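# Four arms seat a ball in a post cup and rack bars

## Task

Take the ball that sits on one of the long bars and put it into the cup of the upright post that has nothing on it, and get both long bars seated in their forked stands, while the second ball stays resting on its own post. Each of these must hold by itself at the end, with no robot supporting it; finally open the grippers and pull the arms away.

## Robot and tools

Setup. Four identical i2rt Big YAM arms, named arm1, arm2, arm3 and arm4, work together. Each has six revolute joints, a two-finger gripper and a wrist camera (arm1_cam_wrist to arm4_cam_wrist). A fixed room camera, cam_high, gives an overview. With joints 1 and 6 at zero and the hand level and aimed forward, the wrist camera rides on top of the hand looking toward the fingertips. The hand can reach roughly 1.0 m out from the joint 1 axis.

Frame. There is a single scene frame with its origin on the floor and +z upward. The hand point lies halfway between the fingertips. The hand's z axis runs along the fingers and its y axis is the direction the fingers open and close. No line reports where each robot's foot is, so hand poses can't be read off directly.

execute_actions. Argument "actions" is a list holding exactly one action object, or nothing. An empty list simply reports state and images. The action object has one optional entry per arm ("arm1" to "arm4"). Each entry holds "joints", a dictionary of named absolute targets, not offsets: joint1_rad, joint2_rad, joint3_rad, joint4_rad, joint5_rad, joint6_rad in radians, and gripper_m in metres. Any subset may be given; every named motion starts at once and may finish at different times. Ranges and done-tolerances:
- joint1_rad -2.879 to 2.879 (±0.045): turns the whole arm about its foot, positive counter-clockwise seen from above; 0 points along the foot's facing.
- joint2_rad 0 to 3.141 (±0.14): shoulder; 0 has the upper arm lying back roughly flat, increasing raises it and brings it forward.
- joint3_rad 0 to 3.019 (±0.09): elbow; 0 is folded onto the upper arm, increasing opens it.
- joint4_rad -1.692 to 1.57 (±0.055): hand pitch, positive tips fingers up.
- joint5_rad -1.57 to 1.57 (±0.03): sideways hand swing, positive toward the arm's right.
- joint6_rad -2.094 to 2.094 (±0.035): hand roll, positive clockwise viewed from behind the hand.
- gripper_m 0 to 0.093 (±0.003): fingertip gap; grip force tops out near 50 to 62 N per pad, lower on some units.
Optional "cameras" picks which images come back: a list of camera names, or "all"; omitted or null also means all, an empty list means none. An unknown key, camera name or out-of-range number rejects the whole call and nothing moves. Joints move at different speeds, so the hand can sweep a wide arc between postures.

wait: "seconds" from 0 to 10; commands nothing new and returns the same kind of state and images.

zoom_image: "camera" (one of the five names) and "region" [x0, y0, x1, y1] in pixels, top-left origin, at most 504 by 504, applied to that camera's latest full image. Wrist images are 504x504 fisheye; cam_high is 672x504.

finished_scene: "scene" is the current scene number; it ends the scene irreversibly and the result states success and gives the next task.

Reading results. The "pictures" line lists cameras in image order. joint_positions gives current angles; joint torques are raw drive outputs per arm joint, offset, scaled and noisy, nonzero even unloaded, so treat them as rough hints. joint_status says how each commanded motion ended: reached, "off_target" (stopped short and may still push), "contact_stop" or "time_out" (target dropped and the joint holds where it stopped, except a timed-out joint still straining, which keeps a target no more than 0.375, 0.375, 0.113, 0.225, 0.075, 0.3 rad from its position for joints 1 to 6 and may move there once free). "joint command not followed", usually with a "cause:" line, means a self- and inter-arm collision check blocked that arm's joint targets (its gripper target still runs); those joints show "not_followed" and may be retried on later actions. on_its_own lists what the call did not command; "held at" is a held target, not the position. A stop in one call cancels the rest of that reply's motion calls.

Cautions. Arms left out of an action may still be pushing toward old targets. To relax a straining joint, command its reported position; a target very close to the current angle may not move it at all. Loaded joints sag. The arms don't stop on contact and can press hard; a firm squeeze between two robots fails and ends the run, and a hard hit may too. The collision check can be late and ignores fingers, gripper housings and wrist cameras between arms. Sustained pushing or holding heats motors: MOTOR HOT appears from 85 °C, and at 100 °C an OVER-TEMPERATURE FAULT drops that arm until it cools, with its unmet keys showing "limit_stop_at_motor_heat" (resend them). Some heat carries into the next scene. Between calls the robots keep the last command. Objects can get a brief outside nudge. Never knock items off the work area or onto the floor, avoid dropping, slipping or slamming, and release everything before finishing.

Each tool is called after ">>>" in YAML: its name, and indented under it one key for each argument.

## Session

>>> execute_actions:
  actions:
    - {"arm1":{"joints":{"joint1_rad":0,"joint2_rad":1.2,"joint3_rad":1.4,"joint4_rad":-0.45,"joint5_rad":0,"joint6_rad":0}},"arm2":{"joints":{"joint1_rad":0,"joint2_rad":1.2,"joint3_rad":1.4,"joint4_rad":-0.45,"joint5_rad":0,"joint6_rad":0}},"arm3":{"joints":{"joint1_rad":0,"joint2_rad":1.2,"joint3_rad":1.4,"joint4_rad":-0.45,"joint5_rad":0,"joint6_rad":0}},"arm4":{"joints":{"joint1_rad":0,"joint2_rad":1.2,"joint3_rad":1.4,"joint4_rad":-0.45,"joint5_rad":0,"joint6_rad":0}}}

Scene clock: 1.60 s.
Joint torques (N m, as the arm reports them, + toward a larger angle): arm1=[ -2.   -12.68  12.02   3.03   0.06   0.05] | arm2=[ 0.22 -8.81 13.22  2.56 -0.27 -0.04] | arm3=[  1.08 -11.43  12.98   2.76  -0.13   0.05] | arm4=[ -0.91 -11.51  10.41   3.09  -0.06   0.13]
arm1.joint_positions: joint1_rad=+0.004 joint2_rad=+1.207 joint3_rad=+1.373 joint4_rad=-0.470 joint5_rad=+0.002 joint6_rad=-0.009 gripper_m=+0.095
arm1.joint_status: all done
arm1.hand: x=+0.8887 y=-0.0339 z=+1.3338 quat_wxyz=(-0.010, -0.806, -0.028, +0.592) (m; scene frame)
arm2.joint_positions: joint1_rad=+0.005 joint2_rad=+1.213 joint3_rad=+1.371 joint4_rad=-0.479 joint5_rad=+0.004 joint6_rad=+0.008 gripper_m=+0.094
arm2.joint_status: all done
arm2.hand: x=+0.0039 y=+0.8810 z=+1.2548 quat_wxyz=(-0.416, -0.576, -0.575, +0.405) (m; scene frame)
arm3.joint_positions: joint1_rad=-0.010 joint2_rad=+1.222 joint3_rad=+1.368 joint4_rad=-0.474 joint5_rad=+0.002 joint6_rad=-0.008 gripper_m=+0.094
arm3.joint_status: all done
arm3.hand: x=-0.8815 y=-0.0102 z=+1.3105 quat_wxyz=(-0.581, -0.004, -0.814, +0.010) (m; scene frame)
arm4.joint_positions: joint1_rad=+0.013 joint2_rad=+1.200 joint3_rad=+1.376 joint4_rad=-0.465 joint5_rad=+0.004 joint6_rad=-0.015 gripper_m=+0.094
arm4.joint_status: all done
arm4.hand: x=+0.0138 y=-0.8833 z=+1.2595 quat_wxyz=(-0.428, +0.567, -0.573, -0.409) (m; scene frame)
pictures: arm1_cam_wrist, arm2_cam_wrist, arm3_cam_wrist, arm4_cam_wrist, cam_high
Images, in order (width x height): arm1_cam_wrist 504x504, arm2_cam_wrist 504x504, arm3_cam_wrist 504x504, arm4_cam_wrist 504x504, cam_high 672x504.

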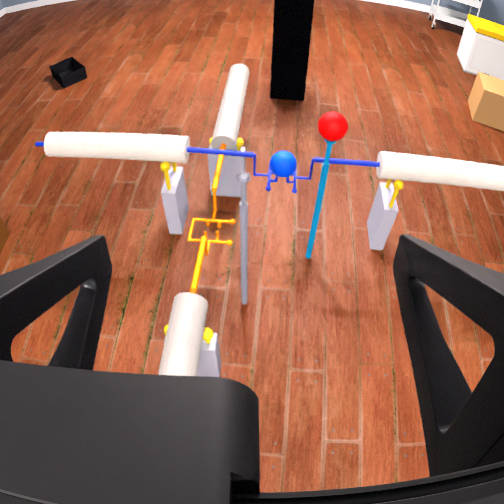

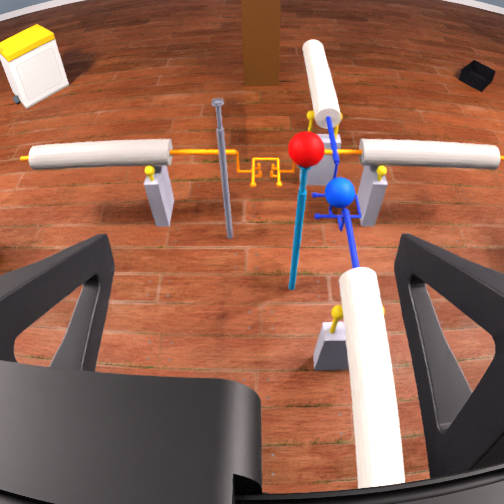

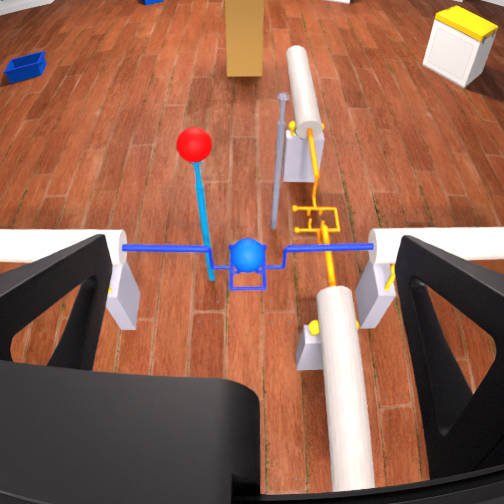

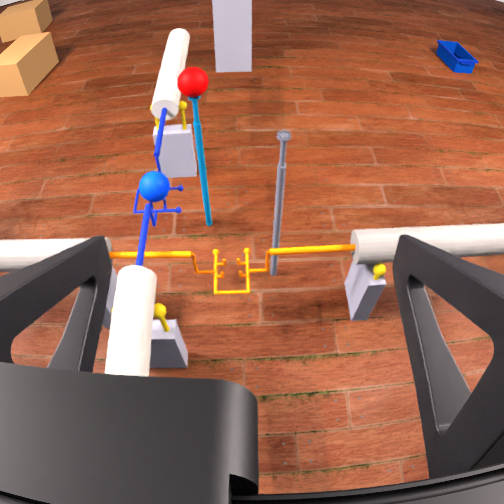

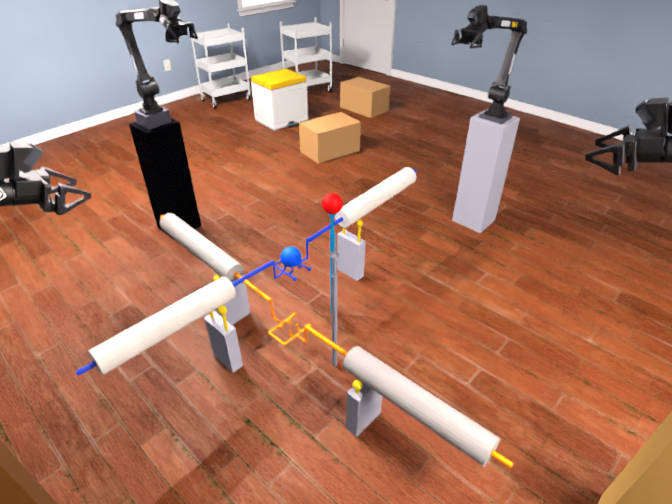

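>>> execute_actions:
  actions:
    - {"arm2":{"joints":{"joint1_rad":-0.547,"joint2_rad":2.30,"joint3_rad":1.25,"joint4_rad":-0.455,"joint6_rad":-0.55}},"arm4":{"joints":{"joint1_rad":0.612,"joint2_rad":2.295,"joint3_rad":1.22,"joint4_rad":-0.455,"joint6_rad":0.59}}}
  cameras: ["arm2_cam_wrist","arm4_cam_wrist"]

Scene clock: 3.53 s.
Joint torques (N m, as the arm reports them, + toward a larger angle): arm1=[ -2.08 -12.05  11.92   3.     0.05   0.04] | arm2=[  1.26 -16.21   6.26   1.01  -0.15  -0.04] | arm3=[  0.73 -11.42  13.48   2.74  -0.09  -0.05] | arm4=[ -0.43 -22.39   4.5    0.59   0.13   0.14]
arm1.joint_positions: joint1_rad=+0.004 joint2_rad=+1.207 joint3_rad=+1.373 joint4_rad=-0.470 joint5_rad=+0.002 joint6_rad=-0.009 gripper_m=+0.095
arm1.joint_status: not commanded
arm1.hand: x=+0.8887 y=-0.0339 z=+1.3338 quat_wxyz=(-0.010, -0.806, -0.028, +0.592) (m; scene frame)
arm2.joint_positions: joint1_rad=-0.550 joint2_rad=+2.314 joint3_rad=+1.233 joint4_rad=-0.470 joint5_rad=+0.001 joint6_rad=-0.542 gripper_m=+0.094
arm2.joint_status: all done
arm2.hand: x=-0.2626 y=+1.0130 z=+0.5435 quat_wxyz=(-0.001, -0.706, -0.708, +0.004) (m; scene frame)
arm3.joint_positions: joint1_rad=-0.010 joint2_rad=+1.222 joint3_rad=+1.368 joint4_rad=-0.474 joint5_rad=+0.002 joint6_rad=-0.008 gripper_m=+0.094
arm3.joint_status: not commanded
arm3.hand: x=-0.8815 y=-0.0102 z=+1.3105 quat_wxyz=(-0.581, -0.004, -0.814, +0.010) (m; scene frame)
arm4.joint_positions: joint1_rad=+0.625 joint2_rad=+2.307 joint3_rad=+1.206 joint4_rad=-0.458 joint5_rad=+0.000 joint6_rad=+0.575 gripper_m=+0.094
arm4.joint_status: all done
arm4.hand: x=-0.2781 y=-1.0351 z=+0.5356 quat_wxyz=(+0.004, +0.712, -0.702, -0.001) (m; scene frame)
pictures: arm2_cam_wrist, arm4_cam_wrist
Images, in order (width x height): arm2_cam_wrist 504x504, arm4_cam_wrist 504x504.

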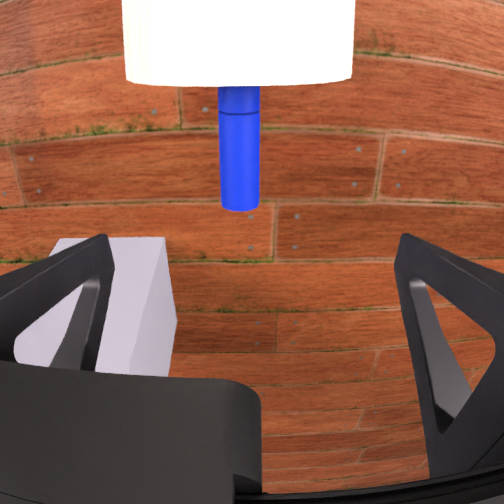

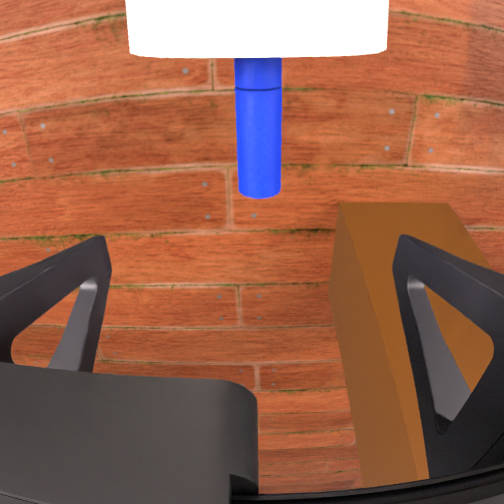

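>>> execute_actions:
  actions:
    - {"arm2":{"joints":{"joint1_rad":-0.533,"joint2_rad":2.497,"joint3_rad":1.325,"joint4_rad":-0.342}},"arm4":{"joints":{"joint1_rad":0.60,"joint2_rad":2.495,"joint3_rad":1.333,"joint4_rad":-0.37}}}
  cameras: ["arm2_cam_wrist","arm4_cam_wrist"]

Scene clock: 5.17 s.
Joint torques (N m, as the arm reports them, + toward a larger angle): arm1=[ -2.04 -12.08  11.88   2.98   0.06   0.04] | arm2=[  1.5  -16.86   4.81   0.71  -0.12  -0.01] | arm3=[  1.25 -11.44  13.3    2.93  -0.05   0.  ] | arm4=[ -0.76 -23.65   3.47   0.56   0.11   0.13]
arm1.joint_positions: joint1_rad=+0.004 joint2_rad=+1.207 joint3_rad=+1.373 joint4_rad=-0.470 joint5_rad=+0.002 joint6_rad=-0.009 gripper_m=+0.095
arm1.joint_status: not commanded
arm1.hand: x=+0.8887 y=-0.0339 z=+1.3338 quat_wxyz=(-0.010, -0.806, -0.028, +0.592) (m; scene frame)
arm2.joint_positions: joint1_rad=-0.541 joint2_rad=+2.516 joint3_rad=+1.313 joint4_rad=-0.354 joint5_rad=+0.001 joint6_rad=-0.543 gripper_m=+0.094
arm2.joint_status: all done
arm2.hand: x=-0.2559 y=+1.0146 z=+0.4576 quat_wxyz=(+0.000, -0.703, -0.711, +0.000) (m; scene frame)
arm3.joint_positions: joint1_rad=-0.010 joint2_rad=+1.222 joint3_rad=+1.368 joint4_rad=-0.474 joint5_rad=+0.002 joint6_rad=-0.008 gripper_m=+0.094
arm3.joint_status: not commanded
arm3.hand: x=-0.8815 y=-0.0102 z=+1.3105 quat_wxyz=(-0.581, -0.004, -0.814, +0.010) (m; scene frame)
arm4.joint_positions: joint1_rad=+0.613 joint2_rad=+2.509 joint3_rad=+1.323 joint4_rad=-0.371 joint5_rad=+0.000 joint6_rad=+0.575 gripper_m=+0.094
arm4.joint_status: all done
arm4.hand: x=-0.2798 y=-1.0230 z=+0.4563 quat_wxyz=(+0.003, +0.708, -0.707, -0.002) (m; scene frame)
pictures: arm2_cam_wrist, arm4_cam_wrist
Images, in order (width x height): arm2_cam_wrist 504x504, arm4_cam_wrist 504x504.

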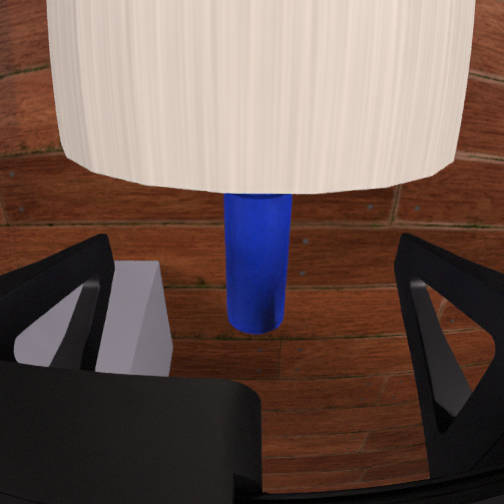

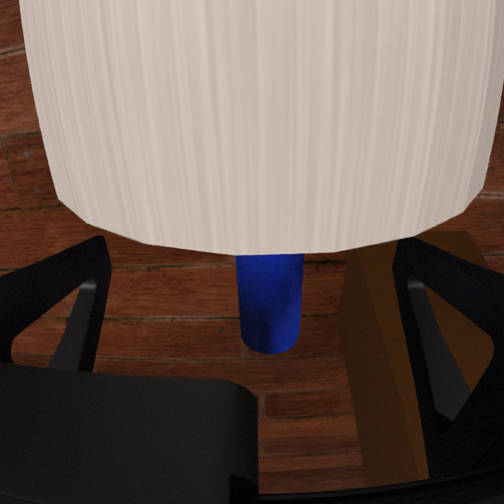

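The stubs sit right at fingertip level, so I'll go about 12 mm deeper before closing.

>>> execute_actions:
  actions:
    - {"arm2":{"joints":{"joint2_rad":2.545,"joint3_rad":1.345,"joint4_rad":-0.315}},"arm4":{"joints":{"joint2_rad":2.545,"joint4_rad":-0.345}}}
  cameras: []

>>> execute_actions:
  actions:
    - {"arm2":{"joints":{"gripper_m":0}},"arm4":{"joints":{"gripper_m":0}}}
  cameras: ["arm2_cam_wrist","arm4_cam_wrist"]

Scene clock: 6.30 s.
Joint torques (N m, as the arm reports them, + toward a larger angle): arm1=[ -2.   -11.99  11.9    2.97   0.07   0.05] | arm2=[  1.28 -15.35   5.61   0.91  -0.11  -0.05] | arm3=[ 1.15 -9.89 13.12  3.12 -0.13  0.05] | arm4=[ -0.56 -21.72   3.31   0.77   0.12   0.12]
arm1.joint_positions: joint1_rad=+0.004 joint2_rad=+1.207 joint3_rad=+1.373 joint4_rad=-0.470 joint5_rad=+0.002 joint6_rad=-0.009 gripper_m=+0.095
arm1.joint_status: not commanded
arm1.hand: x=+0.8887 y=-0.0339 z=+1.3338 quat_wxyz=(-0.010, -0.806, -0.028, +0.592) (m; scene frame)
arm2.joint_positions: joint1_rad=-0.541 joint2_rad=+2.535 joint3_rad=+1.324 joint4_rad=-0.332 joint5_rad=+0.001 joint6_rad=-0.543 gripper_m=+0.094
arm2.joint_status: all done
arm2.hand: x=-0.2580 y=+1.0111 z=+0.4502 quat_wxyz=(-0.002, -0.703, -0.711, +0.007) (m; scene frame)
arm3.joint_positions: joint1_rad=-0.010 joint2_rad=+1.222 joint3_rad=+1.368 joint4_rad=-0.474 joint5_rad=+0.002 joint6_rad=-0.008 gripper_m=+0.094
arm3.joint_status: not commanded
arm3.hand: x=-0.8815 y=-0.0102 z=+1.3105 quat_wxyz=(-0.581, -0.004, -0.814, +0.010) (m; scene frame)
arm4.joint_positions: joint1_rad=+0.613 joint2_rad=+2.539 joint3_rad=+1.323 joint4_rad=-0.353 joint5_rad=+0.000 joint6_rad=+0.575 gripper_m=+0.094
arm4.joint_status: all done
arm4.hand: x=-0.2749 y=-1.0308 z=+0.4415 quat_wxyz=(+0.005, +0.708, -0.707, +0.005) (m; scene frame)
pictures: none
No camera images: the call's "cameras" was empty. Leave "cameras" out to get every camera's image.

Scene clock: 7.03 s.
Joint torques (N m, as the arm reports them, + toward a larger angle): arm1=[ -2.11 -12.12  11.85   2.9    0.06   0.04] | arm2=[  1.41 -15.28   5.5    0.97   0.02  -0.04] | arm3=[  0.55 -11.36  13.29   2.73  -0.09  -0.02] | arm4=[ -0.52 -21.62   3.31   0.9    0.     0.27]
arm1.joint_positions: joint1_rad=+0.004 joint2_rad=+1.207 joint3_rad=+1.373 joint4_rad=-0.470 joint5_rad=+0.002 joint6_rad=-0.009 gripper_m=+0.095
arm1.joint_status: not commanded
arm1.hand: x=+0.8887 y=-0.0339 z=+1.3338 quat_wxyz=(-0.010, -0.806, -0.028, +0.592) (m; scene frame)
arm2.joint_positions: joint1_rad=-0.540 joint2_rad=+2.535 joint3_rad=+1.324 joint4_rad=-0.332 joint5_rad=-0.002 joint6_rad=-0.543 gripper_m=+0.019
arm2.joint_status: gripper_m off_target (ended at +0.019, target +0.000)
arm2.hand: x=-0.2570 y=+1.0107 z=+0.4500 quat_wxyz=(-0.003, -0.702, -0.712, +0.007) (m; scene frame)
arm3.joint_positions: joint1_rad=-0.010 joint2_rad=+1.222 joint3_rad=+1.368 joint4_rad=-0.474 joint5_rad=+0.002 joint6_rad=-0.008 gripper_m=+0.094
arm3.joint_status: not commanded
arm3.hand: x=-0.8815 y=-0.0102 z=+1.3105 quat_wxyz=(-0.581, -0.004, -0.814, +0.010) (m; scene frame)
arm4.joint_positions: joint1_rad=+0.613 joint2_rad=+2.539 joint3_rad=+1.323 joint4_rad=-0.353 joint5_rad=+0.002 joint6_rad=+0.564 gripper_m=+0.018
arm4.joint_status: gripper_m off_target (ended at +0.018, target +0.000)
arm4.hand: x=-0.2744 y=-1.0304 z=+0.4415 quat_wxyz=(+0.004, +0.711, -0.703, +0.005) (m; scene frame)
pictures: arm2_cam_wrist, arm4_cam_wrist
Images, in order (width x height): arm2_cam_wrist 504x504, arm4_cam_wrist 504x504.

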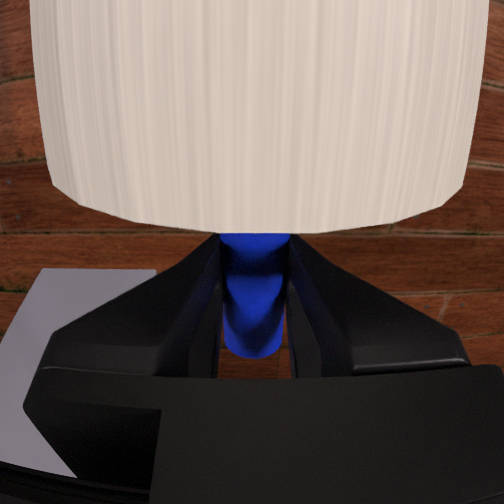

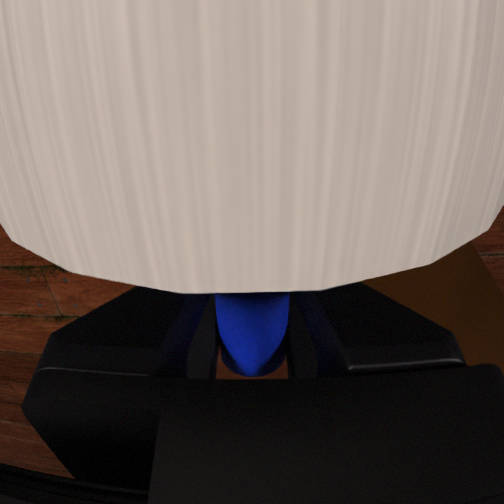

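>>> execute_actions:
  actions:
    - {"arm2":{"joints":{"joint1_rad":-0.545,"joint2_rad":2.262,"joint3_rad":1.243,"joint4_rad":-0.49}},"arm4":{"joints":{"joint1_rad":0.618,"joint2_rad":2.275,"joint3_rad":1.226,"joint4_rad":-0.476,"joint6_rad":0.565}}}
  cameras: []

>>> execute_actions:
  actions:
    - {"arm2":{"joints":{"joint1_rad":-0.504,"joint2_rad":2.015,"joint3_rad":1.362,"joint4_rad":-0.84,"joint6_rad":-0.51}},"arm4":{"joints":{"joint1_rad":0.658,"joint2_rad":1.89,"joint3_rad":1.088,"joint4_rad":-0.72,"joint6_rad":0.605}}}
  cameras: []

>>> execute_actions:
  actions:
    - {"arm2":{"joints":{"joint1_rad":-0.448,"joint2_rad":1.94,"joint3_rad":1.752,"joint4_rad":-1.3,"joint6_rad":-0.457}},"arm4":{"joints":{"joint1_rad":0.744,"joint2_rad":1.465,"joint3_rad":1.065,"joint4_rad":-1.122,"joint6_rad":0.688}}}
  cameras: ["cam_high"]

>>> execute_actions:
  actions:
    - {"arm2":{"joints":{"joint1_rad":-0.241,"joint2_rad":1.825,"joint3_rad":1.568,"joint4_rad":-1.228,"joint6_rad":-0.249}},"arm4":{"joints":{"joint1_rad":0.437,"joint2_rad":1.28,"joint3_rad":0.877,"joint4_rad":-1.12,"joint6_rad":0.378}}}
  cameras: ["cam_high"]

Scene clock: 9.20 s.
Joint torques (N m, as the arm reports them, + toward a larger angle): arm1=[ -2.11 -12.04  11.93   2.96   0.06   0.04] | arm2=[  0.93 -17.88   6.09   0.26  -0.12   0.  ] | arm3=[  0.64 -11.71  13.49   2.78  -0.06   0.06] | arm4=[  0.23 -23.65   4.28   0.47   0.09   0.04]
arm1.joint_positions: joint1_rad=+0.004 joint2_rad=+1.207 joint3_rad=+1.373 joint4_rad=-0.470 joint5_rad=+0.002 joint6_rad=-0.009 gripper_m=+0.095
arm1.joint_status: not commanded
arm1.hand: x=+0.8887 y=-0.0339 z=+1.3338 quat_wxyz=(-0.010, -0.806, -0.028, +0.592) (m; scene frame)
arm2.joint_positions: joint1_rad=-0.546 joint2_rad=+2.299 joint3_rad=+1.229 joint4_rad=-0.482 joint5_rad=+0.000 joint6_rad=-0.547 gripper_m=+0.019
arm2.joint_status: all done
arm2.hand: x=-0.2606 y=+1.0117 z=+0.5500 quat_wxyz=(-0.001, -0.703, -0.711, +0.003) (m; scene frame)
arm3.joint_positions: joint1_rad=-0.010 joint2_rad=+1.222 joint3_rad=+1.368 joint4_rad=-0.474 joint5_rad=+0.002 joint6_rad=-0.008 gripper_m=+0.094
arm3.joint_status: not commanded
arm3.hand: x=-0.8815 y=-0.0102 z=+1.3105 quat_wxyz=(-0.581, -0.004, -0.814, +0.010) (m; scene frame)
arm4.joint_positions: joint1_rad=+0.613 joint2_rad=+2.300 joint3_rad=+1.215 joint4_rad=-0.477 joint5_rad=+0.000 joint6_rad=+0.556 gripper_m=+0.018
arm4.joint_status: all done
arm4.hand: x=-0.2748 y=-1.0296 z=+0.5404 quat_wxyz=(+0.004, +0.714, -0.700, +0.001) (m; scene frame)
pictures: none
No camera images: the call's "cameras" was empty. Leave "cameras" out to get every camera's image.

Scene clock: 10.43 s.
Joint torques (N m, as the arm reports them, + toward a larger angle): arm1=[ -2.06 -11.82  11.88   2.98   0.04   0.04] | arm2=[  0.66 -16.33  11.44  -0.03  -0.09  -0.03] | arm3=[  1.55 -11.87  13.31   2.94  -0.12  -0.04] | arm4=[  0.58 -20.9    6.2    0.75   0.26   0.1 ]
arm1.joint_positions: joint1_rad=+0.004 joint2_rad=+1.207 joint3_rad=+1.373 joint4_rad=-0.470 joint5_rad=+0.002 joint6_rad=-0.009 gripper_m=+0.095
arm1.joint_status: not commanded
arm1.hand: x=+0.8887 y=-0.0339 z=+1.3338 quat_wxyz=(-0.010, -0.806, -0.028, +0.592) (m; scene frame)
arm2.joint_positions: joint1_rad=-0.505 joint2_rad=+2.036 joint3_rad=+1.313 joint4_rad=-0.827 joint5_rad=+0.000 joint6_rad=-0.507 gripper_m=+0.019
arm2.joint_status: all done
arm2.hand: x=-0.2581 y=+0.9722 z=+0.7022 quat_wxyz=(-0.002, -0.703, -0.711, +0.003) (m; scene frame)
arm3.joint_positions: joint1_rad=-0.010 joint2_rad=+1.222 joint3_rad=+1.368 joint4_rad=-0.474 joint5_rad=+0.002 joint6_rad=-0.008 gripper_m=+0.094
arm3.joint_status: not commanded
arm3.hand: x=-0.8815 y=-0.0102 z=+1.3105 quat_wxyz=(-0.581, -0.004, -0.814, +0.010) (m; scene frame)
arm4.joint_positions: joint1_rad=+0.654 joint2_rad=+1.917 joint3_rad=+1.070 joint4_rad=-0.724 joint5_rad=-0.004 joint6_rad=+0.592 gripper_m=+0.018
arm4.joint_status: all done
arm4.hand: x=-0.2709 y=-1.0703 z=+0.6890 quat_wxyz=(+0.007, +0.716, -0.698, +0.005) (m; scene frame)
pictures: none
No camera images: the call's "cameras" was empty. Leave "cameras" out to get every camera's image.

Scene clock: 11.73 s.
Joint torques (N m, as the arm reports them, + toward a larger angle): arm1=[ -2.13 -11.91  11.93   2.98   0.06   0.03] | arm2=[  0.71 -18.75  13.7   -0.53  -0.08  -0.05] | arm3=[  1.2  -11.24  13.41   2.84  -0.11  -0.01] | arm4=[  0.3  -16.     8.45   0.69   0.27   0.  ]
arm1.joint_positions: joint1_rad=+0.004 joint2_rad=+1.207 joint3_rad=+1.373 joint4_rad=-0.470 joint5_rad=+0.002 joint6_rad=-0.009 gripper_m=+0.095
arm1.joint_status: not commanded
arm1.hand: x=+0.8887 y=-0.0339 z=+1.3338 quat_wxyz=(-0.010, -0.806, -0.028, +0.592) (m; scene frame)
arm2.joint_positions: joint1_rad=-0.447 joint2_rad=+1.976 joint3_rad=+1.698 joint4_rad=-1.271 joint5_rad=-0.001 joint6_rad=-0.451 gripper_m=+0.019
arm2.joint_status: all done
arm2.hand: x=-0.2574 y=+0.8998 z=+0.8625 quat_wxyz=(-0.003, -0.702, -0.712, +0.004) (m; scene frame)
arm3.joint_positions: joint1_rad=-0.010 joint2_rad=+1.222 joint3_rad=+1.368 joint4_rad=-0.474 joint5_rad=+0.002 joint6_rad=-0.008 gripper_m=+0.094
arm3.joint_status: not commanded
arm3.hand: x=-0.8815 y=-0.0102 z=+1.3105 quat_wxyz=(-0.581, -0.004, -0.814, +0.010) (m; scene frame)
arm4.joint_positions: joint1_rad=+0.743 joint2_rad=+1.491 joint3_rad=+1.039 joint4_rad=-1.128 joint5_rad=-0.003 joint6_rad=+0.682 gripper_m=+0.018
arm4.joint_status: all done
arm4.hand: x=-0.2604 y=-1.1439 z=+0.8591 quat_wxyz=(+0.007, +0.716, -0.698, +0.009) (m; scene frame)
pictures: cam_high
Images, in order (width x height): cam_high 672x504.

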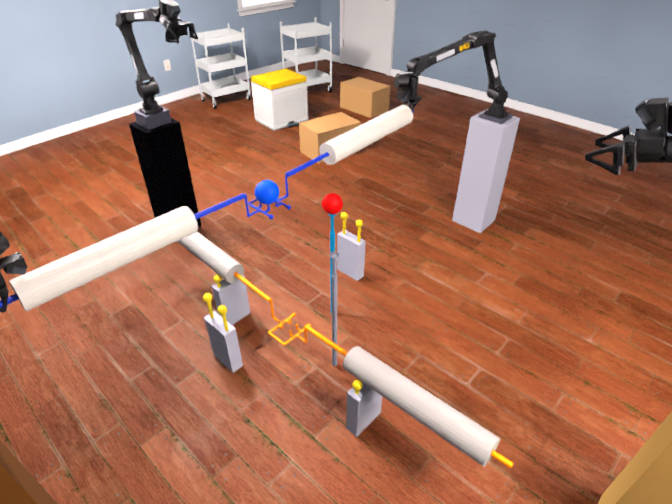

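Scene clock: 13.00 s.
Joint torques (N m, as the arm reports them, + toward a larger angle): arm1=[ -1.99 -12.09  11.91   2.98   0.06   0.05] | arm2=[  0.33 -18.73  10.85   0.     0.03  -0.05] | arm3=[  1.15 -11.02  13.36   2.85  -0.13   0.01] | arm4=[  0.01 -12.66   8.83   0.35  -0.23  -0.06]
arm1.joint_positions: joint1_rad=+0.004 joint2_rad=+1.207 joint3_rad=+1.373 joint4_rad=-0.470 joint5_rad=+0.002 joint6_rad=-0.009 gripper_m=+0.095
arm1.joint_status: not commanded
arm1.hand: x=+0.8887 y=-0.0339 z=+1.3338 quat_wxyz=(-0.010, -0.806, -0.028, +0.592) (m; scene frame)
arm2.joint_positions: joint1_rad=-0.236 joint2_rad=+1.884 joint3_rad=+1.546 joint4_rad=-1.215 joint5_rad=-0.002 joint6_rad=-0.241 gripper_m=+0.019
arm2.joint_status: all done
arm2.hand: x=-0.1281 y=+0.8956 z=+0.8597 quat_wxyz=(-0.004, -0.702, -0.712, +0.001) (m; scene frame)
arm3.joint_positions: joint1_rad=-0.010 joint2_rad=+1.222 joint3_rad=+1.368 joint4_rad=-0.474 joint5_rad=+0.002 joint6_rad=-0.008 gripper_m=+0.094
arm3.joint_status: not commanded
arm3.hand: x=-0.8815 y=-0.0102 z=+1.3105 quat_wxyz=(-0.581, -0.004, -0.814, +0.010) (m; scene frame)
arm4.joint_positions: joint1_rad=+0.440 joint2_rad=+1.307 joint3_rad=+0.845 joint4_rad=-1.115 joint5_rad=+0.008 joint6_rad=+0.378 gripper_m=+0.018
arm4.joint_status: all done
arm4.hand: x=-0.1276 y=-1.1454 z=+0.8561 quat_wxyz=(+0.002, +0.716, -0.698, +0.009) (m; scene frame)
pictures: cam_high
Images, in order (width x height): cam_high 672x504.

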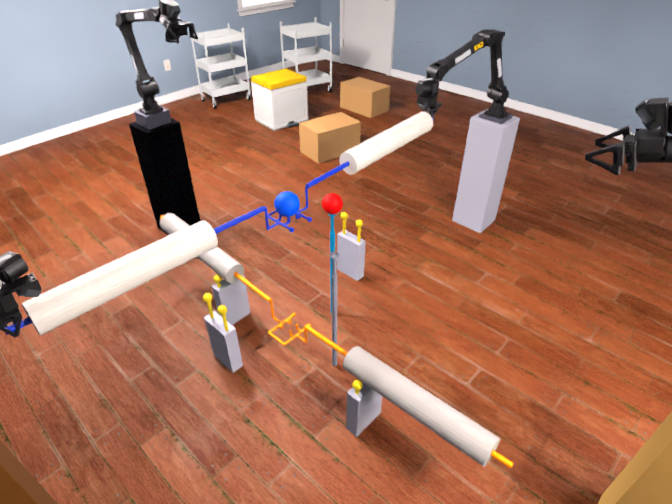

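>>> execute_actions:
  actions:
    - {"arm2":{"joints":{"joint1_rad":-0.007,"joint2_rad":1.775,"joint3_rad":1.507,"joint4_rad":-1.215,"joint6_rad":-0.012}},"arm4":{"joints":{"joint1_rad":0.034,"joint2_rad":1.2,"joint3_rad":0.82,"joint4_rad":-1.125,"joint6_rad":-0.027}}}
  cameras: []

>>> execute_actions:
  actions:
    - {"arm2":{"joints":{"joint1_rad":0.213,"joint2_rad":1.86,"joint3_rad":1.5,"joint4_rad":-1.13,"joint6_rad":0.208}},"arm4":{"joints":{"joint1_rad":-0.335,"joint2_rad":1.325,"joint3_rad":0.81,"joint4_rad":-0.985,"joint6_rad":-0.396}}}
  cameras: ["arm1_cam_wrist","arm3_cam_wrist","cam_high"]

>>> zoom_image:
  camera: "cam_high"
  region: [265, 190, 405, 310]

>>> zoom_image:
  camera: "arm1_cam_wrist"
  region: [165, 100, 325, 240]

>>> zoom_image:
  camera: "arm3_cam_wrist"
  region: [205, 30, 365, 170]

Scene clock: 14.80 s.
Joint torques (N m, as the arm reports them, + toward a larger angle): arm1=[ -1.95 -12.04  11.9    3.01   0.06   0.03] | arm2=[  0.48 -18.38  10.5   -0.26  -0.34  -0.04] | arm3=[  1.12 -12.26  13.25   2.76  -0.08   0.01] | arm4=[ -0.1  -12.36   8.77   0.63  -0.44  -0.14]
arm1.joint_positions: joint1_rad=+0.004 joint2_rad=+1.207 joint3_rad=+1.373 joint4_rad=-0.470 joint5_rad=+0.002 joint6_rad=-0.009 gripper_m=+0.095
arm1.joint_status: not commanded
arm1.hand: x=+0.8887 y=-0.0339 z=+1.3338 quat_wxyz=(-0.010, -0.806, -0.028, +0.592) (m; scene frame)
arm2.joint_positions: joint1_rad=-0.006 joint2_rad=+1.834 joint3_rad=+1.489 joint4_rad=-1.192 joint5_rad=+0.005 joint6_rad=-0.007 gripper_m=+0.019
arm2.joint_status: all done
arm2.hand: x=+0.0003 y=+0.8955 z=+0.8665 quat_wxyz=(-0.008, -0.703, -0.711, +0.007) (m; scene frame)
arm3.joint_positions: joint1_rad=-0.010 joint2_rad=+1.222 joint3_rad=+1.368 joint4_rad=-0.474 joint5_rad=+0.002 joint6_rad=-0.008 gripper_m=+0.094
arm3.joint_status: not commanded
arm3.hand: x=-0.8815 y=-0.0102 z=+1.3105 quat_wxyz=(-0.581, -0.004, -0.814, +0.010) (m; scene frame)
arm4.joint_positions: joint1_rad=+0.042 joint2_rad=+1.237 joint3_rad=+0.794 joint4_rad=-1.127 joint5_rad=+0.012 joint6_rad=-0.018 gripper_m=+0.018
arm4.joint_status: all done
arm4.hand: x=+0.0007 y=-1.1414 z=+0.8593 quat_wxyz=(+0.000, +0.716, -0.699, +0.009) (m; scene frame)
pictures: none
No camera images: the call's "cameras" was empty. Leave "cameras" out to get every camera's image.

Scene clock: 16.03 s.
Joint torques (N m, as the arm reports them, + toward a larger angle): arm1=[ -1.98 -11.92  11.88   2.95   0.05   0.04] | arm2=[  1.49 -17.83  11.03  -0.24  -0.62   0.  ] | arm3=[  1.45 -11.25  13.13   2.81  -0.08  -0.07] | arm4=[ -0.96 -13.85   8.18   0.27  -0.47  -0.23]
arm1.joint_positions: joint1_rad=+0.004 joint2_rad=+1.207 joint3_rad=+1.373 joint4_rad=-0.470 joint5_rad=+0.002 joint6_rad=-0.009 gripper_m=+0.095
arm1.joint_status: not commanded
arm1.hand: x=+0.8887 y=-0.0339 z=+1.3338 quat_wxyz=(-0.010, -0.806, -0.028, +0.592) (m; scene frame)
arm2.joint_positions: joint1_rad=+0.208 joint2_rad=+1.904 joint3_rad=+1.472 joint4_rad=-1.105 joint5_rad=+0.012 joint6_rad=+0.209 gripper_m=+0.019
arm2.joint_status: all done
arm2.hand: x=+0.1195 y=+0.8972 z=+0.8246 quat_wxyz=(-0.010, -0.704, -0.710, +0.008) (m; scene frame)
arm3.joint_positions: joint1_rad=-0.010 joint2_rad=+1.222 joint3_rad=+1.368 joint4_rad=-0.474 joint5_rad=+0.002 joint6_rad=-0.008 gripper_m=+0.094
arm3.joint_status: not commanded
arm3.hand: x=-0.8815 y=-0.0102 z=+1.3105 quat_wxyz=(-0.581, -0.004, -0.814, +0.010) (m; scene frame)
arm4.joint_positions: joint1_rad=-0.320 joint2_rad=+1.359 joint3_rad=+0.782 joint4_rad=-0.977 joint5_rad=+0.013 joint6_rad=-0.379 gripper_m=+0.018
arm4.joint_status: all done
arm4.hand: x=+0.1185 y=-1.1380 z=+0.8193 quat_wxyz=(-0.006, +0.715, -0.699, +0.008) (m; scene frame)
pictures: arm1_cam_wrist, arm3_cam_wrist, cam_high
Images, in order (width x height): arm1_cam_wrist 504x504, arm3_cam_wrist 504x504, cam_high 672x504.

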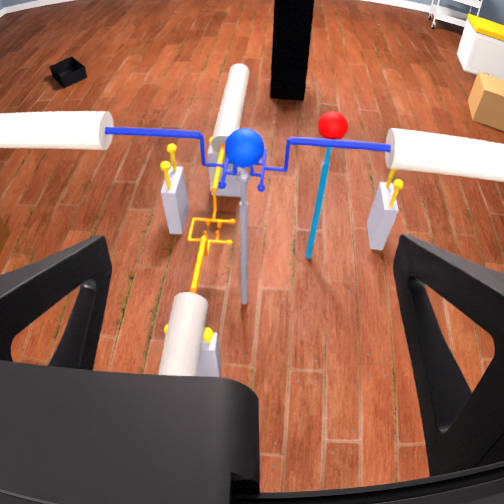

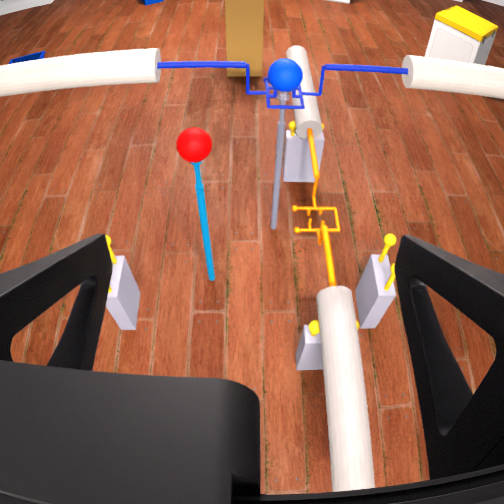

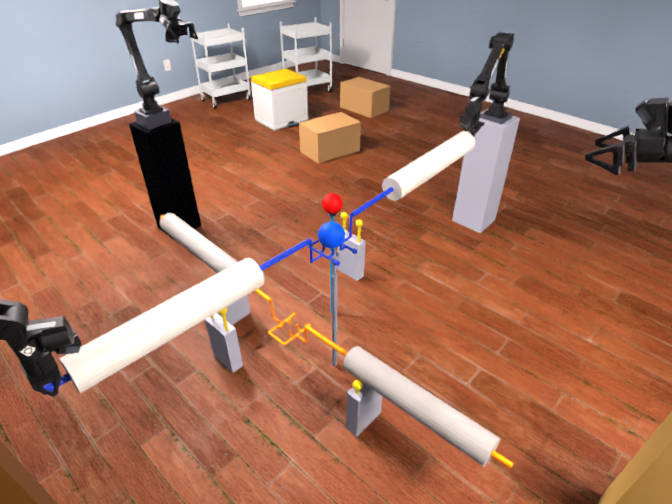

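Region (265, 190, 405, 310) of cam_high's 672x504 image, scaled by 3.600, with more detail than that image has; it fills the top 432 rows of this view, and the rest is white.

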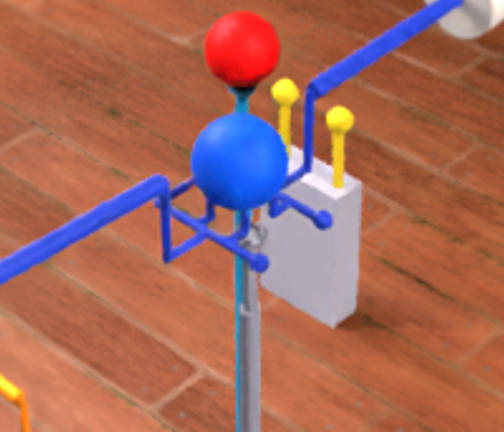

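Region (165, 100, 325, 240) of arm1_cam_wrist's 504x504 image, scaled by 3.150, with more detail than that image has; it fills the top 441 rows of this view, and the rest is white.

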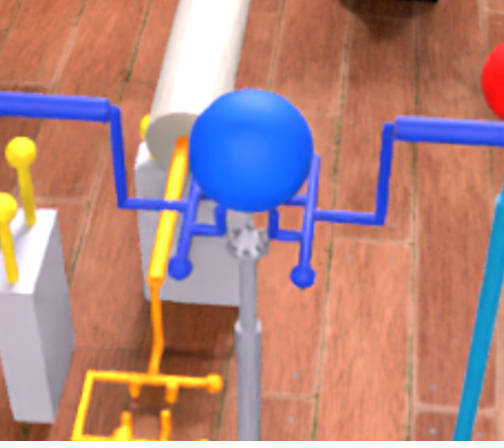

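Region (205, 30, 365, 170) of arm3_cam_wrist's 504x504 image, scaled by 3.150, with more detail than that image has; it fills the top 441 rows of this view, and the rest is white.

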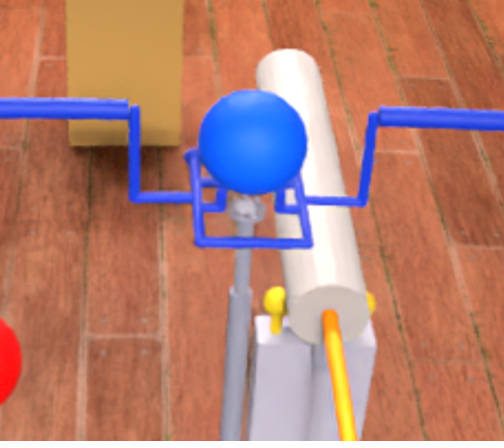

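>>> execute_actions:
  actions:
    - {"arm2":{"joints":{"joint1_rad":0.24,"joint2_rad":1.878,"joint4_rad":-1.112,"joint6_rad":0.236}},"arm4":{"joints":{"joint1_rad":-0.376,"joint2_rad":1.357,"joint4_rad":-0.952,"joint6_rad":-0.43}}}
  cameras: ["arm1_cam_wrist","arm3_cam_wrist","cam_high"]

>>> zoom_image:
  camera: "cam_high"
  region: [265, 190, 405, 310]

>>> zoom_image:
  camera: "arm1_cam_wrist"
  region: [165, 100, 325, 240]

>>> zoom_image:
  camera: "arm3_cam_wrist"
  region: [205, 30, 365, 170]

Scene clock: 17.43 s.
Joint torques (N m, as the arm reports them, + toward a larger angle): arm1=[ -2.06 -12.13  11.89   2.98   0.05   0.05] | arm2=[  1.41 -16.84  10.96   0.13  -0.61   0.12] | arm3=[  1.69 -11.67  13.31   2.83  -0.12   0.03] | arm4=[ -1.44 -12.56   8.19   0.39  -0.48  -0.21]
arm1.joint_positions: joint1_rad=+0.004 joint2_rad=+1.207 joint3_rad=+1.373 joint4_rad=-0.470 joint5_rad=+0.002 joint6_rad=-0.009 gripper_m=+0.095
arm1.joint_status: not commanded
arm1.hand: x=+0.8887 y=-0.0339 z=+1.3338 quat_wxyz=(-0.010, -0.806, -0.028, +0.592) (m; scene frame)
arm2.joint_positions: joint1_rad=+0.226 joint2_rad=+1.904 joint3_rad=+1.472 joint4_rad=-1.101 joint5_rad=+0.012 joint6_rad=+0.225 gripper_m=+0.019
arm2.joint_status: all done
arm2.hand: x=+0.1296 y=+0.8985 z=+0.8248 quat_wxyz=(-0.011, -0.703, -0.711, +0.008) (m; scene frame)
arm3.joint_positions: joint1_rad=-0.010 joint2_rad=+1.222 joint3_rad=+1.368 joint4_rad=-0.474 joint5_rad=+0.002 joint6_rad=-0.008 gripper_m=+0.094
arm3.joint_status: not commanded
arm3.hand: x=-0.8815 y=-0.0102 z=+1.3105 quat_wxyz=(-0.581, -0.004, -0.814, +0.010) (m; scene frame)
arm4.joint_positions: joint1_rad=-0.355 joint2_rad=+1.378 joint3_rad=+0.782 joint4_rad=-0.948 joint5_rad=+0.012 joint6_rad=-0.415 gripper_m=+0.018
arm4.joint_status: all done
arm4.hand: x=+0.1316 y=-1.1371 z=+0.8134 quat_wxyz=(-0.010, +0.715, -0.699, +0.006) (m; scene frame)
pictures: arm1_cam_wrist, arm3_cam_wrist, cam_high
Images, in order (width x height): arm1_cam_wrist 504x504, arm3_cam_wrist 504x504, cam_high 672x504.

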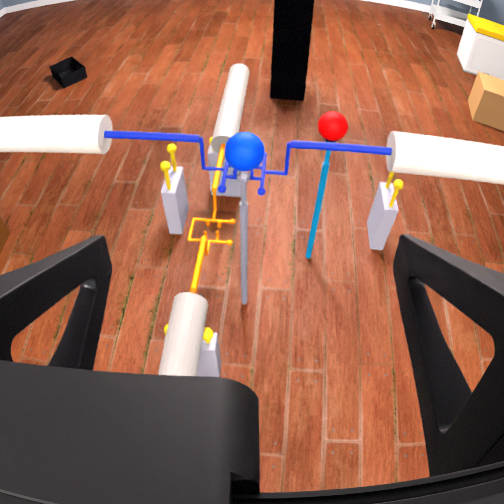

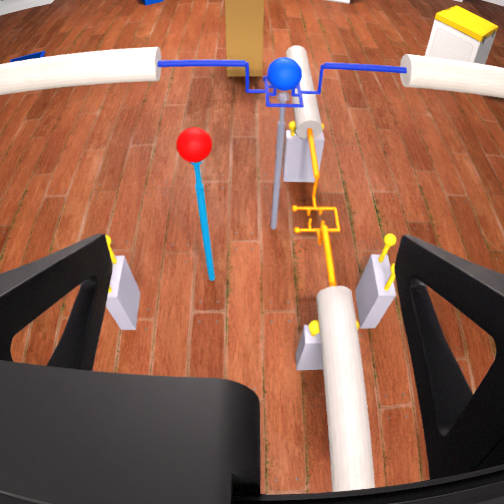

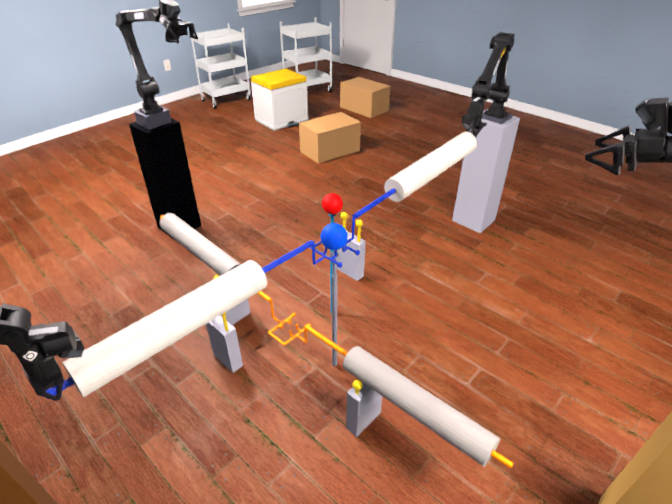

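Region (265, 190, 405, 310) of cam_high's 672x504 image, scaled by 3.600, with more detail than that image has; it fills the top 432 rows of this view, and the rest is white.

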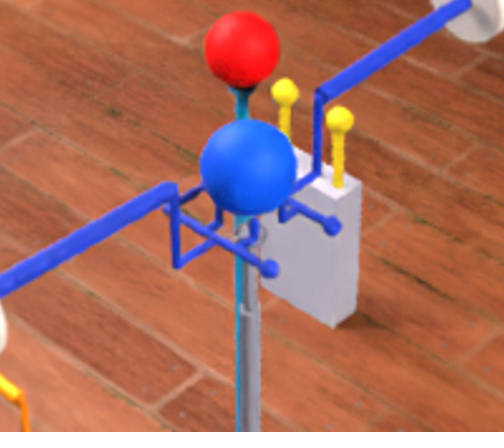

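Region (165, 100, 325, 240) of arm1_cam_wrist's 504x504 image, scaled by 3.150, with more detail than that image has; it fills the top 441 rows of this view, and the rest is white.

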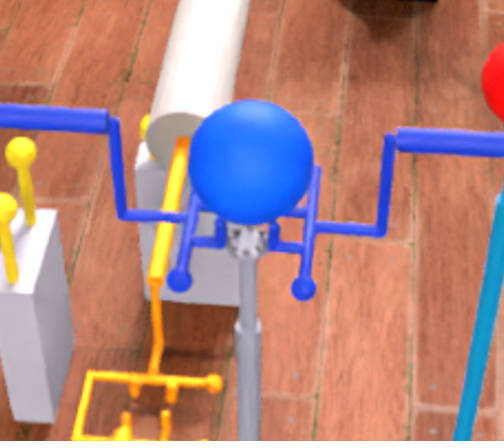

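Region (205, 30, 365, 170) of arm3_cam_wrist's 504x504 image, scaled by 3.150, with more detail than that image has; it fills the top 441 rows of this view, and the rest is white.

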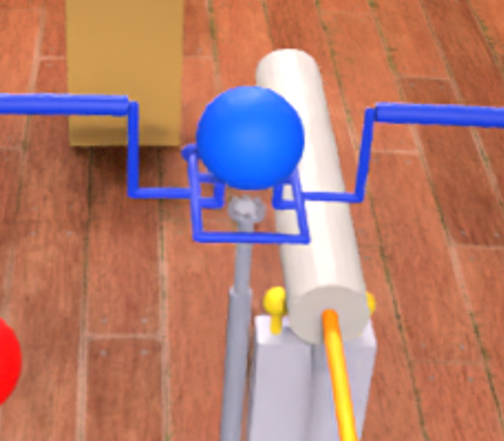

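The ball is within about 3 mm of the cup. I'll lower in two gentle steps and nudge it slightly toward +x.

>>> execute_actions:
  actions:
    - {"arm2":{"joints":{"joint1_rad":0.25,"joint2_rad":1.912,"joint3_rad":1.475,"joint4_rad":-1.06,"joint6_rad":0.24}},"arm4":{"joints":{"joint1_rad":-0.382,"joint2_rad":1.402,"joint3_rad":0.772,"joint4_rad":-0.882}}}
  cameras: []

>>> execute_actions:
  actions:
    - {"arm2":{"joints":{"joint2_rad":1.94,"joint3_rad":1.452,"joint4_rad":-1.01}},"arm4":{"joints":{"joint2_rad":1.45,"joint3_rad":0.745,"joint4_rad":-0.808}}}
  cameras: ["arm1_cam_wrist","arm3_cam_wrist"]

>>> zoom_image:
  camera: "arm1_cam_wrist"
  region: [165, 100, 325, 240]

>>> zoom_image:
  camera: "arm3_cam_wrist"
  region: [205, 30, 365, 170]

Scene clock: 18.70 s.
Joint torques (N m, as the arm reports them, + toward a larger angle): arm1=[ -2.05 -12.01  11.88   2.94   0.05   0.05] | arm2=[  1.73 -17.36   9.66   0.39  -0.64   0.09] | arm3=[  1.74 -12.08  13.14   2.87  -0.07  -0.05] | arm4=[ -1.17 -13.47   6.76   0.47  -0.5   -0.2 ]
arm1.joint_positions: joint1_rad=+0.004 joint2_rad=+1.207 joint3_rad=+1.373 joint4_rad=-0.470 joint5_rad=+0.002 joint6_rad=-0.009 gripper_m=+0.095
arm1.joint_status: not commanded
arm1.hand: x=+0.8887 y=-0.0339 z=+1.3338 quat_wxyz=(-0.010, -0.806, -0.028, +0.592) (m; scene frame)
arm2.joint_positions: joint1_rad=+0.235 joint2_rad=+1.945 joint3_rad=+1.461 joint4_rad=-1.059 joint5_rad=+0.012 joint6_rad=+0.234 gripper_m=+0.019
arm2.joint_status: all done
arm2.hand: x=+0.1354 y=+0.8978 z=+0.7988 quat_wxyz=(-0.007, -0.703, -0.711, +0.006) (m; scene frame)
arm3.joint_positions: joint1_rad=-0.010 joint2_rad=+1.222 joint3_rad=+1.368 joint4_rad=-0.474 joint5_rad=+0.002 joint6_rad=-0.008 gripper_m=+0.094
arm3.joint_status: not commanded
arm3.hand: x=-0.8815 y=-0.0102 z=+1.3105 quat_wxyz=(-0.581, -0.004, -0.814, +0.010) (m; scene frame)
arm4.joint_positions: joint1_rad=-0.361 joint2_rad=+1.428 joint3_rad=+0.759 joint4_rad=-0.881 joint5_rad=+0.012 joint6_rad=-0.418 gripper_m=+0.018
arm4.joint_status: all done
arm4.hand: x=+0.1338 y=-1.1371 z=+0.7908 quat_wxyz=(-0.007, +0.714, -0.700, +0.007) (m; scene frame)
pictures: none
No camera images: the call's "cameras" was empty. Leave "cameras" out to get every camera's image.

Scene clock: 19.40 s.
Joint torques (N m, as the arm reports them, + toward a larger angle): arm1=[ -1.99 -11.82  11.89   2.95   0.05   0.04] | arm2=[  2.39 -16.27   9.34   0.64  -0.63   0.06] | arm3=[  1.55 -11.09  13.25   2.86  -0.08   0.  ] | arm4=[ -1.53 -13.63   6.25   0.82  -0.49  -0.17]
arm1.joint_positions: joint1_rad=+0.004 joint2_rad=+1.207 joint3_rad=+1.373 joint4_rad=-0.470 joint5_rad=+0.002 joint6_rad=-0.009 gripper_m=+0.095
arm1.joint_status: not commanded
arm1.hand: x=+0.8887 y=-0.0339 z=+1.3338 quat_wxyz=(-0.010, -0.806, -0.028, +0.592) (m; scene frame)
arm2.joint_positions: joint1_rad=+0.235 joint2_rad=+1.960 joint3_rad=+1.440 joint4_rad=-1.016 joint5_rad=+0.012 joint6_rad=+0.234 gripper_m=+0.019
arm2.joint_status: all done
arm2.hand: x=+0.1356 y=+0.8977 z=+0.7843 quat_wxyz=(-0.011, -0.703, -0.711, +0.008) (m; scene frame)
arm3.joint_positions: joint1_rad=-0.010 joint2_rad=+1.222 joint3_rad=+1.368 joint4_rad=-0.474 joint5_rad=+0.002 joint6_rad=-0.008 gripper_m=+0.094
arm3.joint_status: not commanded
arm3.hand: x=-0.8815 y=-0.0102 z=+1.3105 quat_wxyz=(-0.581, -0.004, -0.814, +0.010) (m; scene frame)
arm4.joint_positions: joint1_rad=-0.361 joint2_rad=+1.470 joint3_rad=+0.735 joint4_rad=-0.814 joint5_rad=+0.012 joint6_rad=-0.418 gripper_m=+0.018
arm4.joint_status: all done
arm4.hand: x=+0.1340 y=-1.1371 z=+0.7707 quat_wxyz=(-0.008, +0.714, -0.700, +0.007) (m; scene frame)
pictures: arm1_cam_wrist, arm3_cam_wrist
Images, in order (width x height): arm1_cam_wrist 504x504, arm3_cam_wrist 504x504.

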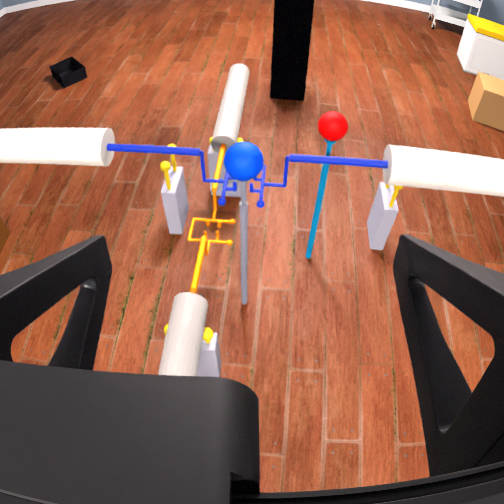

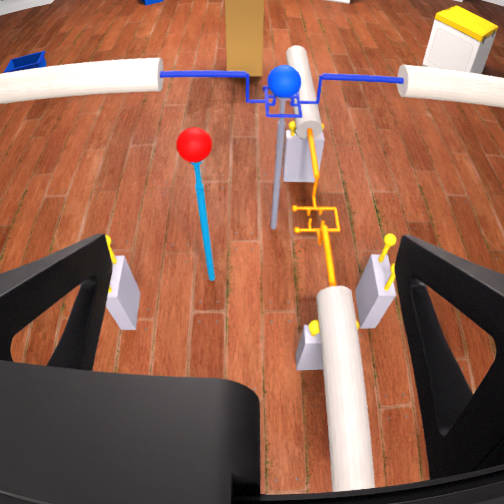

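Region (165, 100, 325, 240) of arm1_cam_wrist's 504x504 image, scaled by 3.150, with more detail than that image has; it fills the top 441 rows of this view, and the rest is white.

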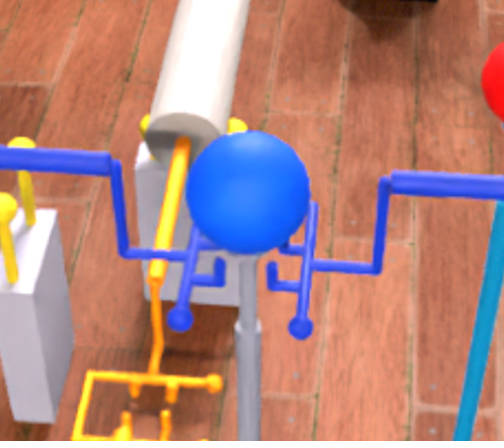

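Region (205, 30, 365, 170) of arm3_cam_wrist's 504x504 image, scaled by 3.150, with more detail than that image has; it fills the top 441 rows of this view, and the rest is white.

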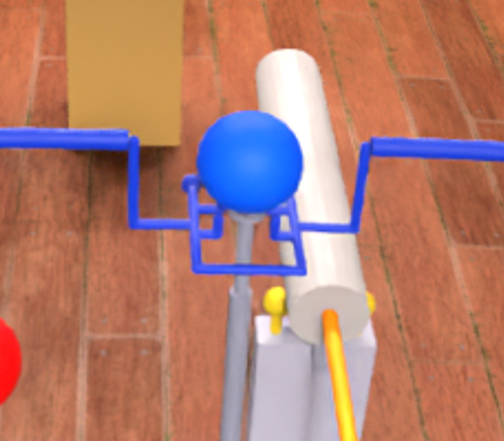

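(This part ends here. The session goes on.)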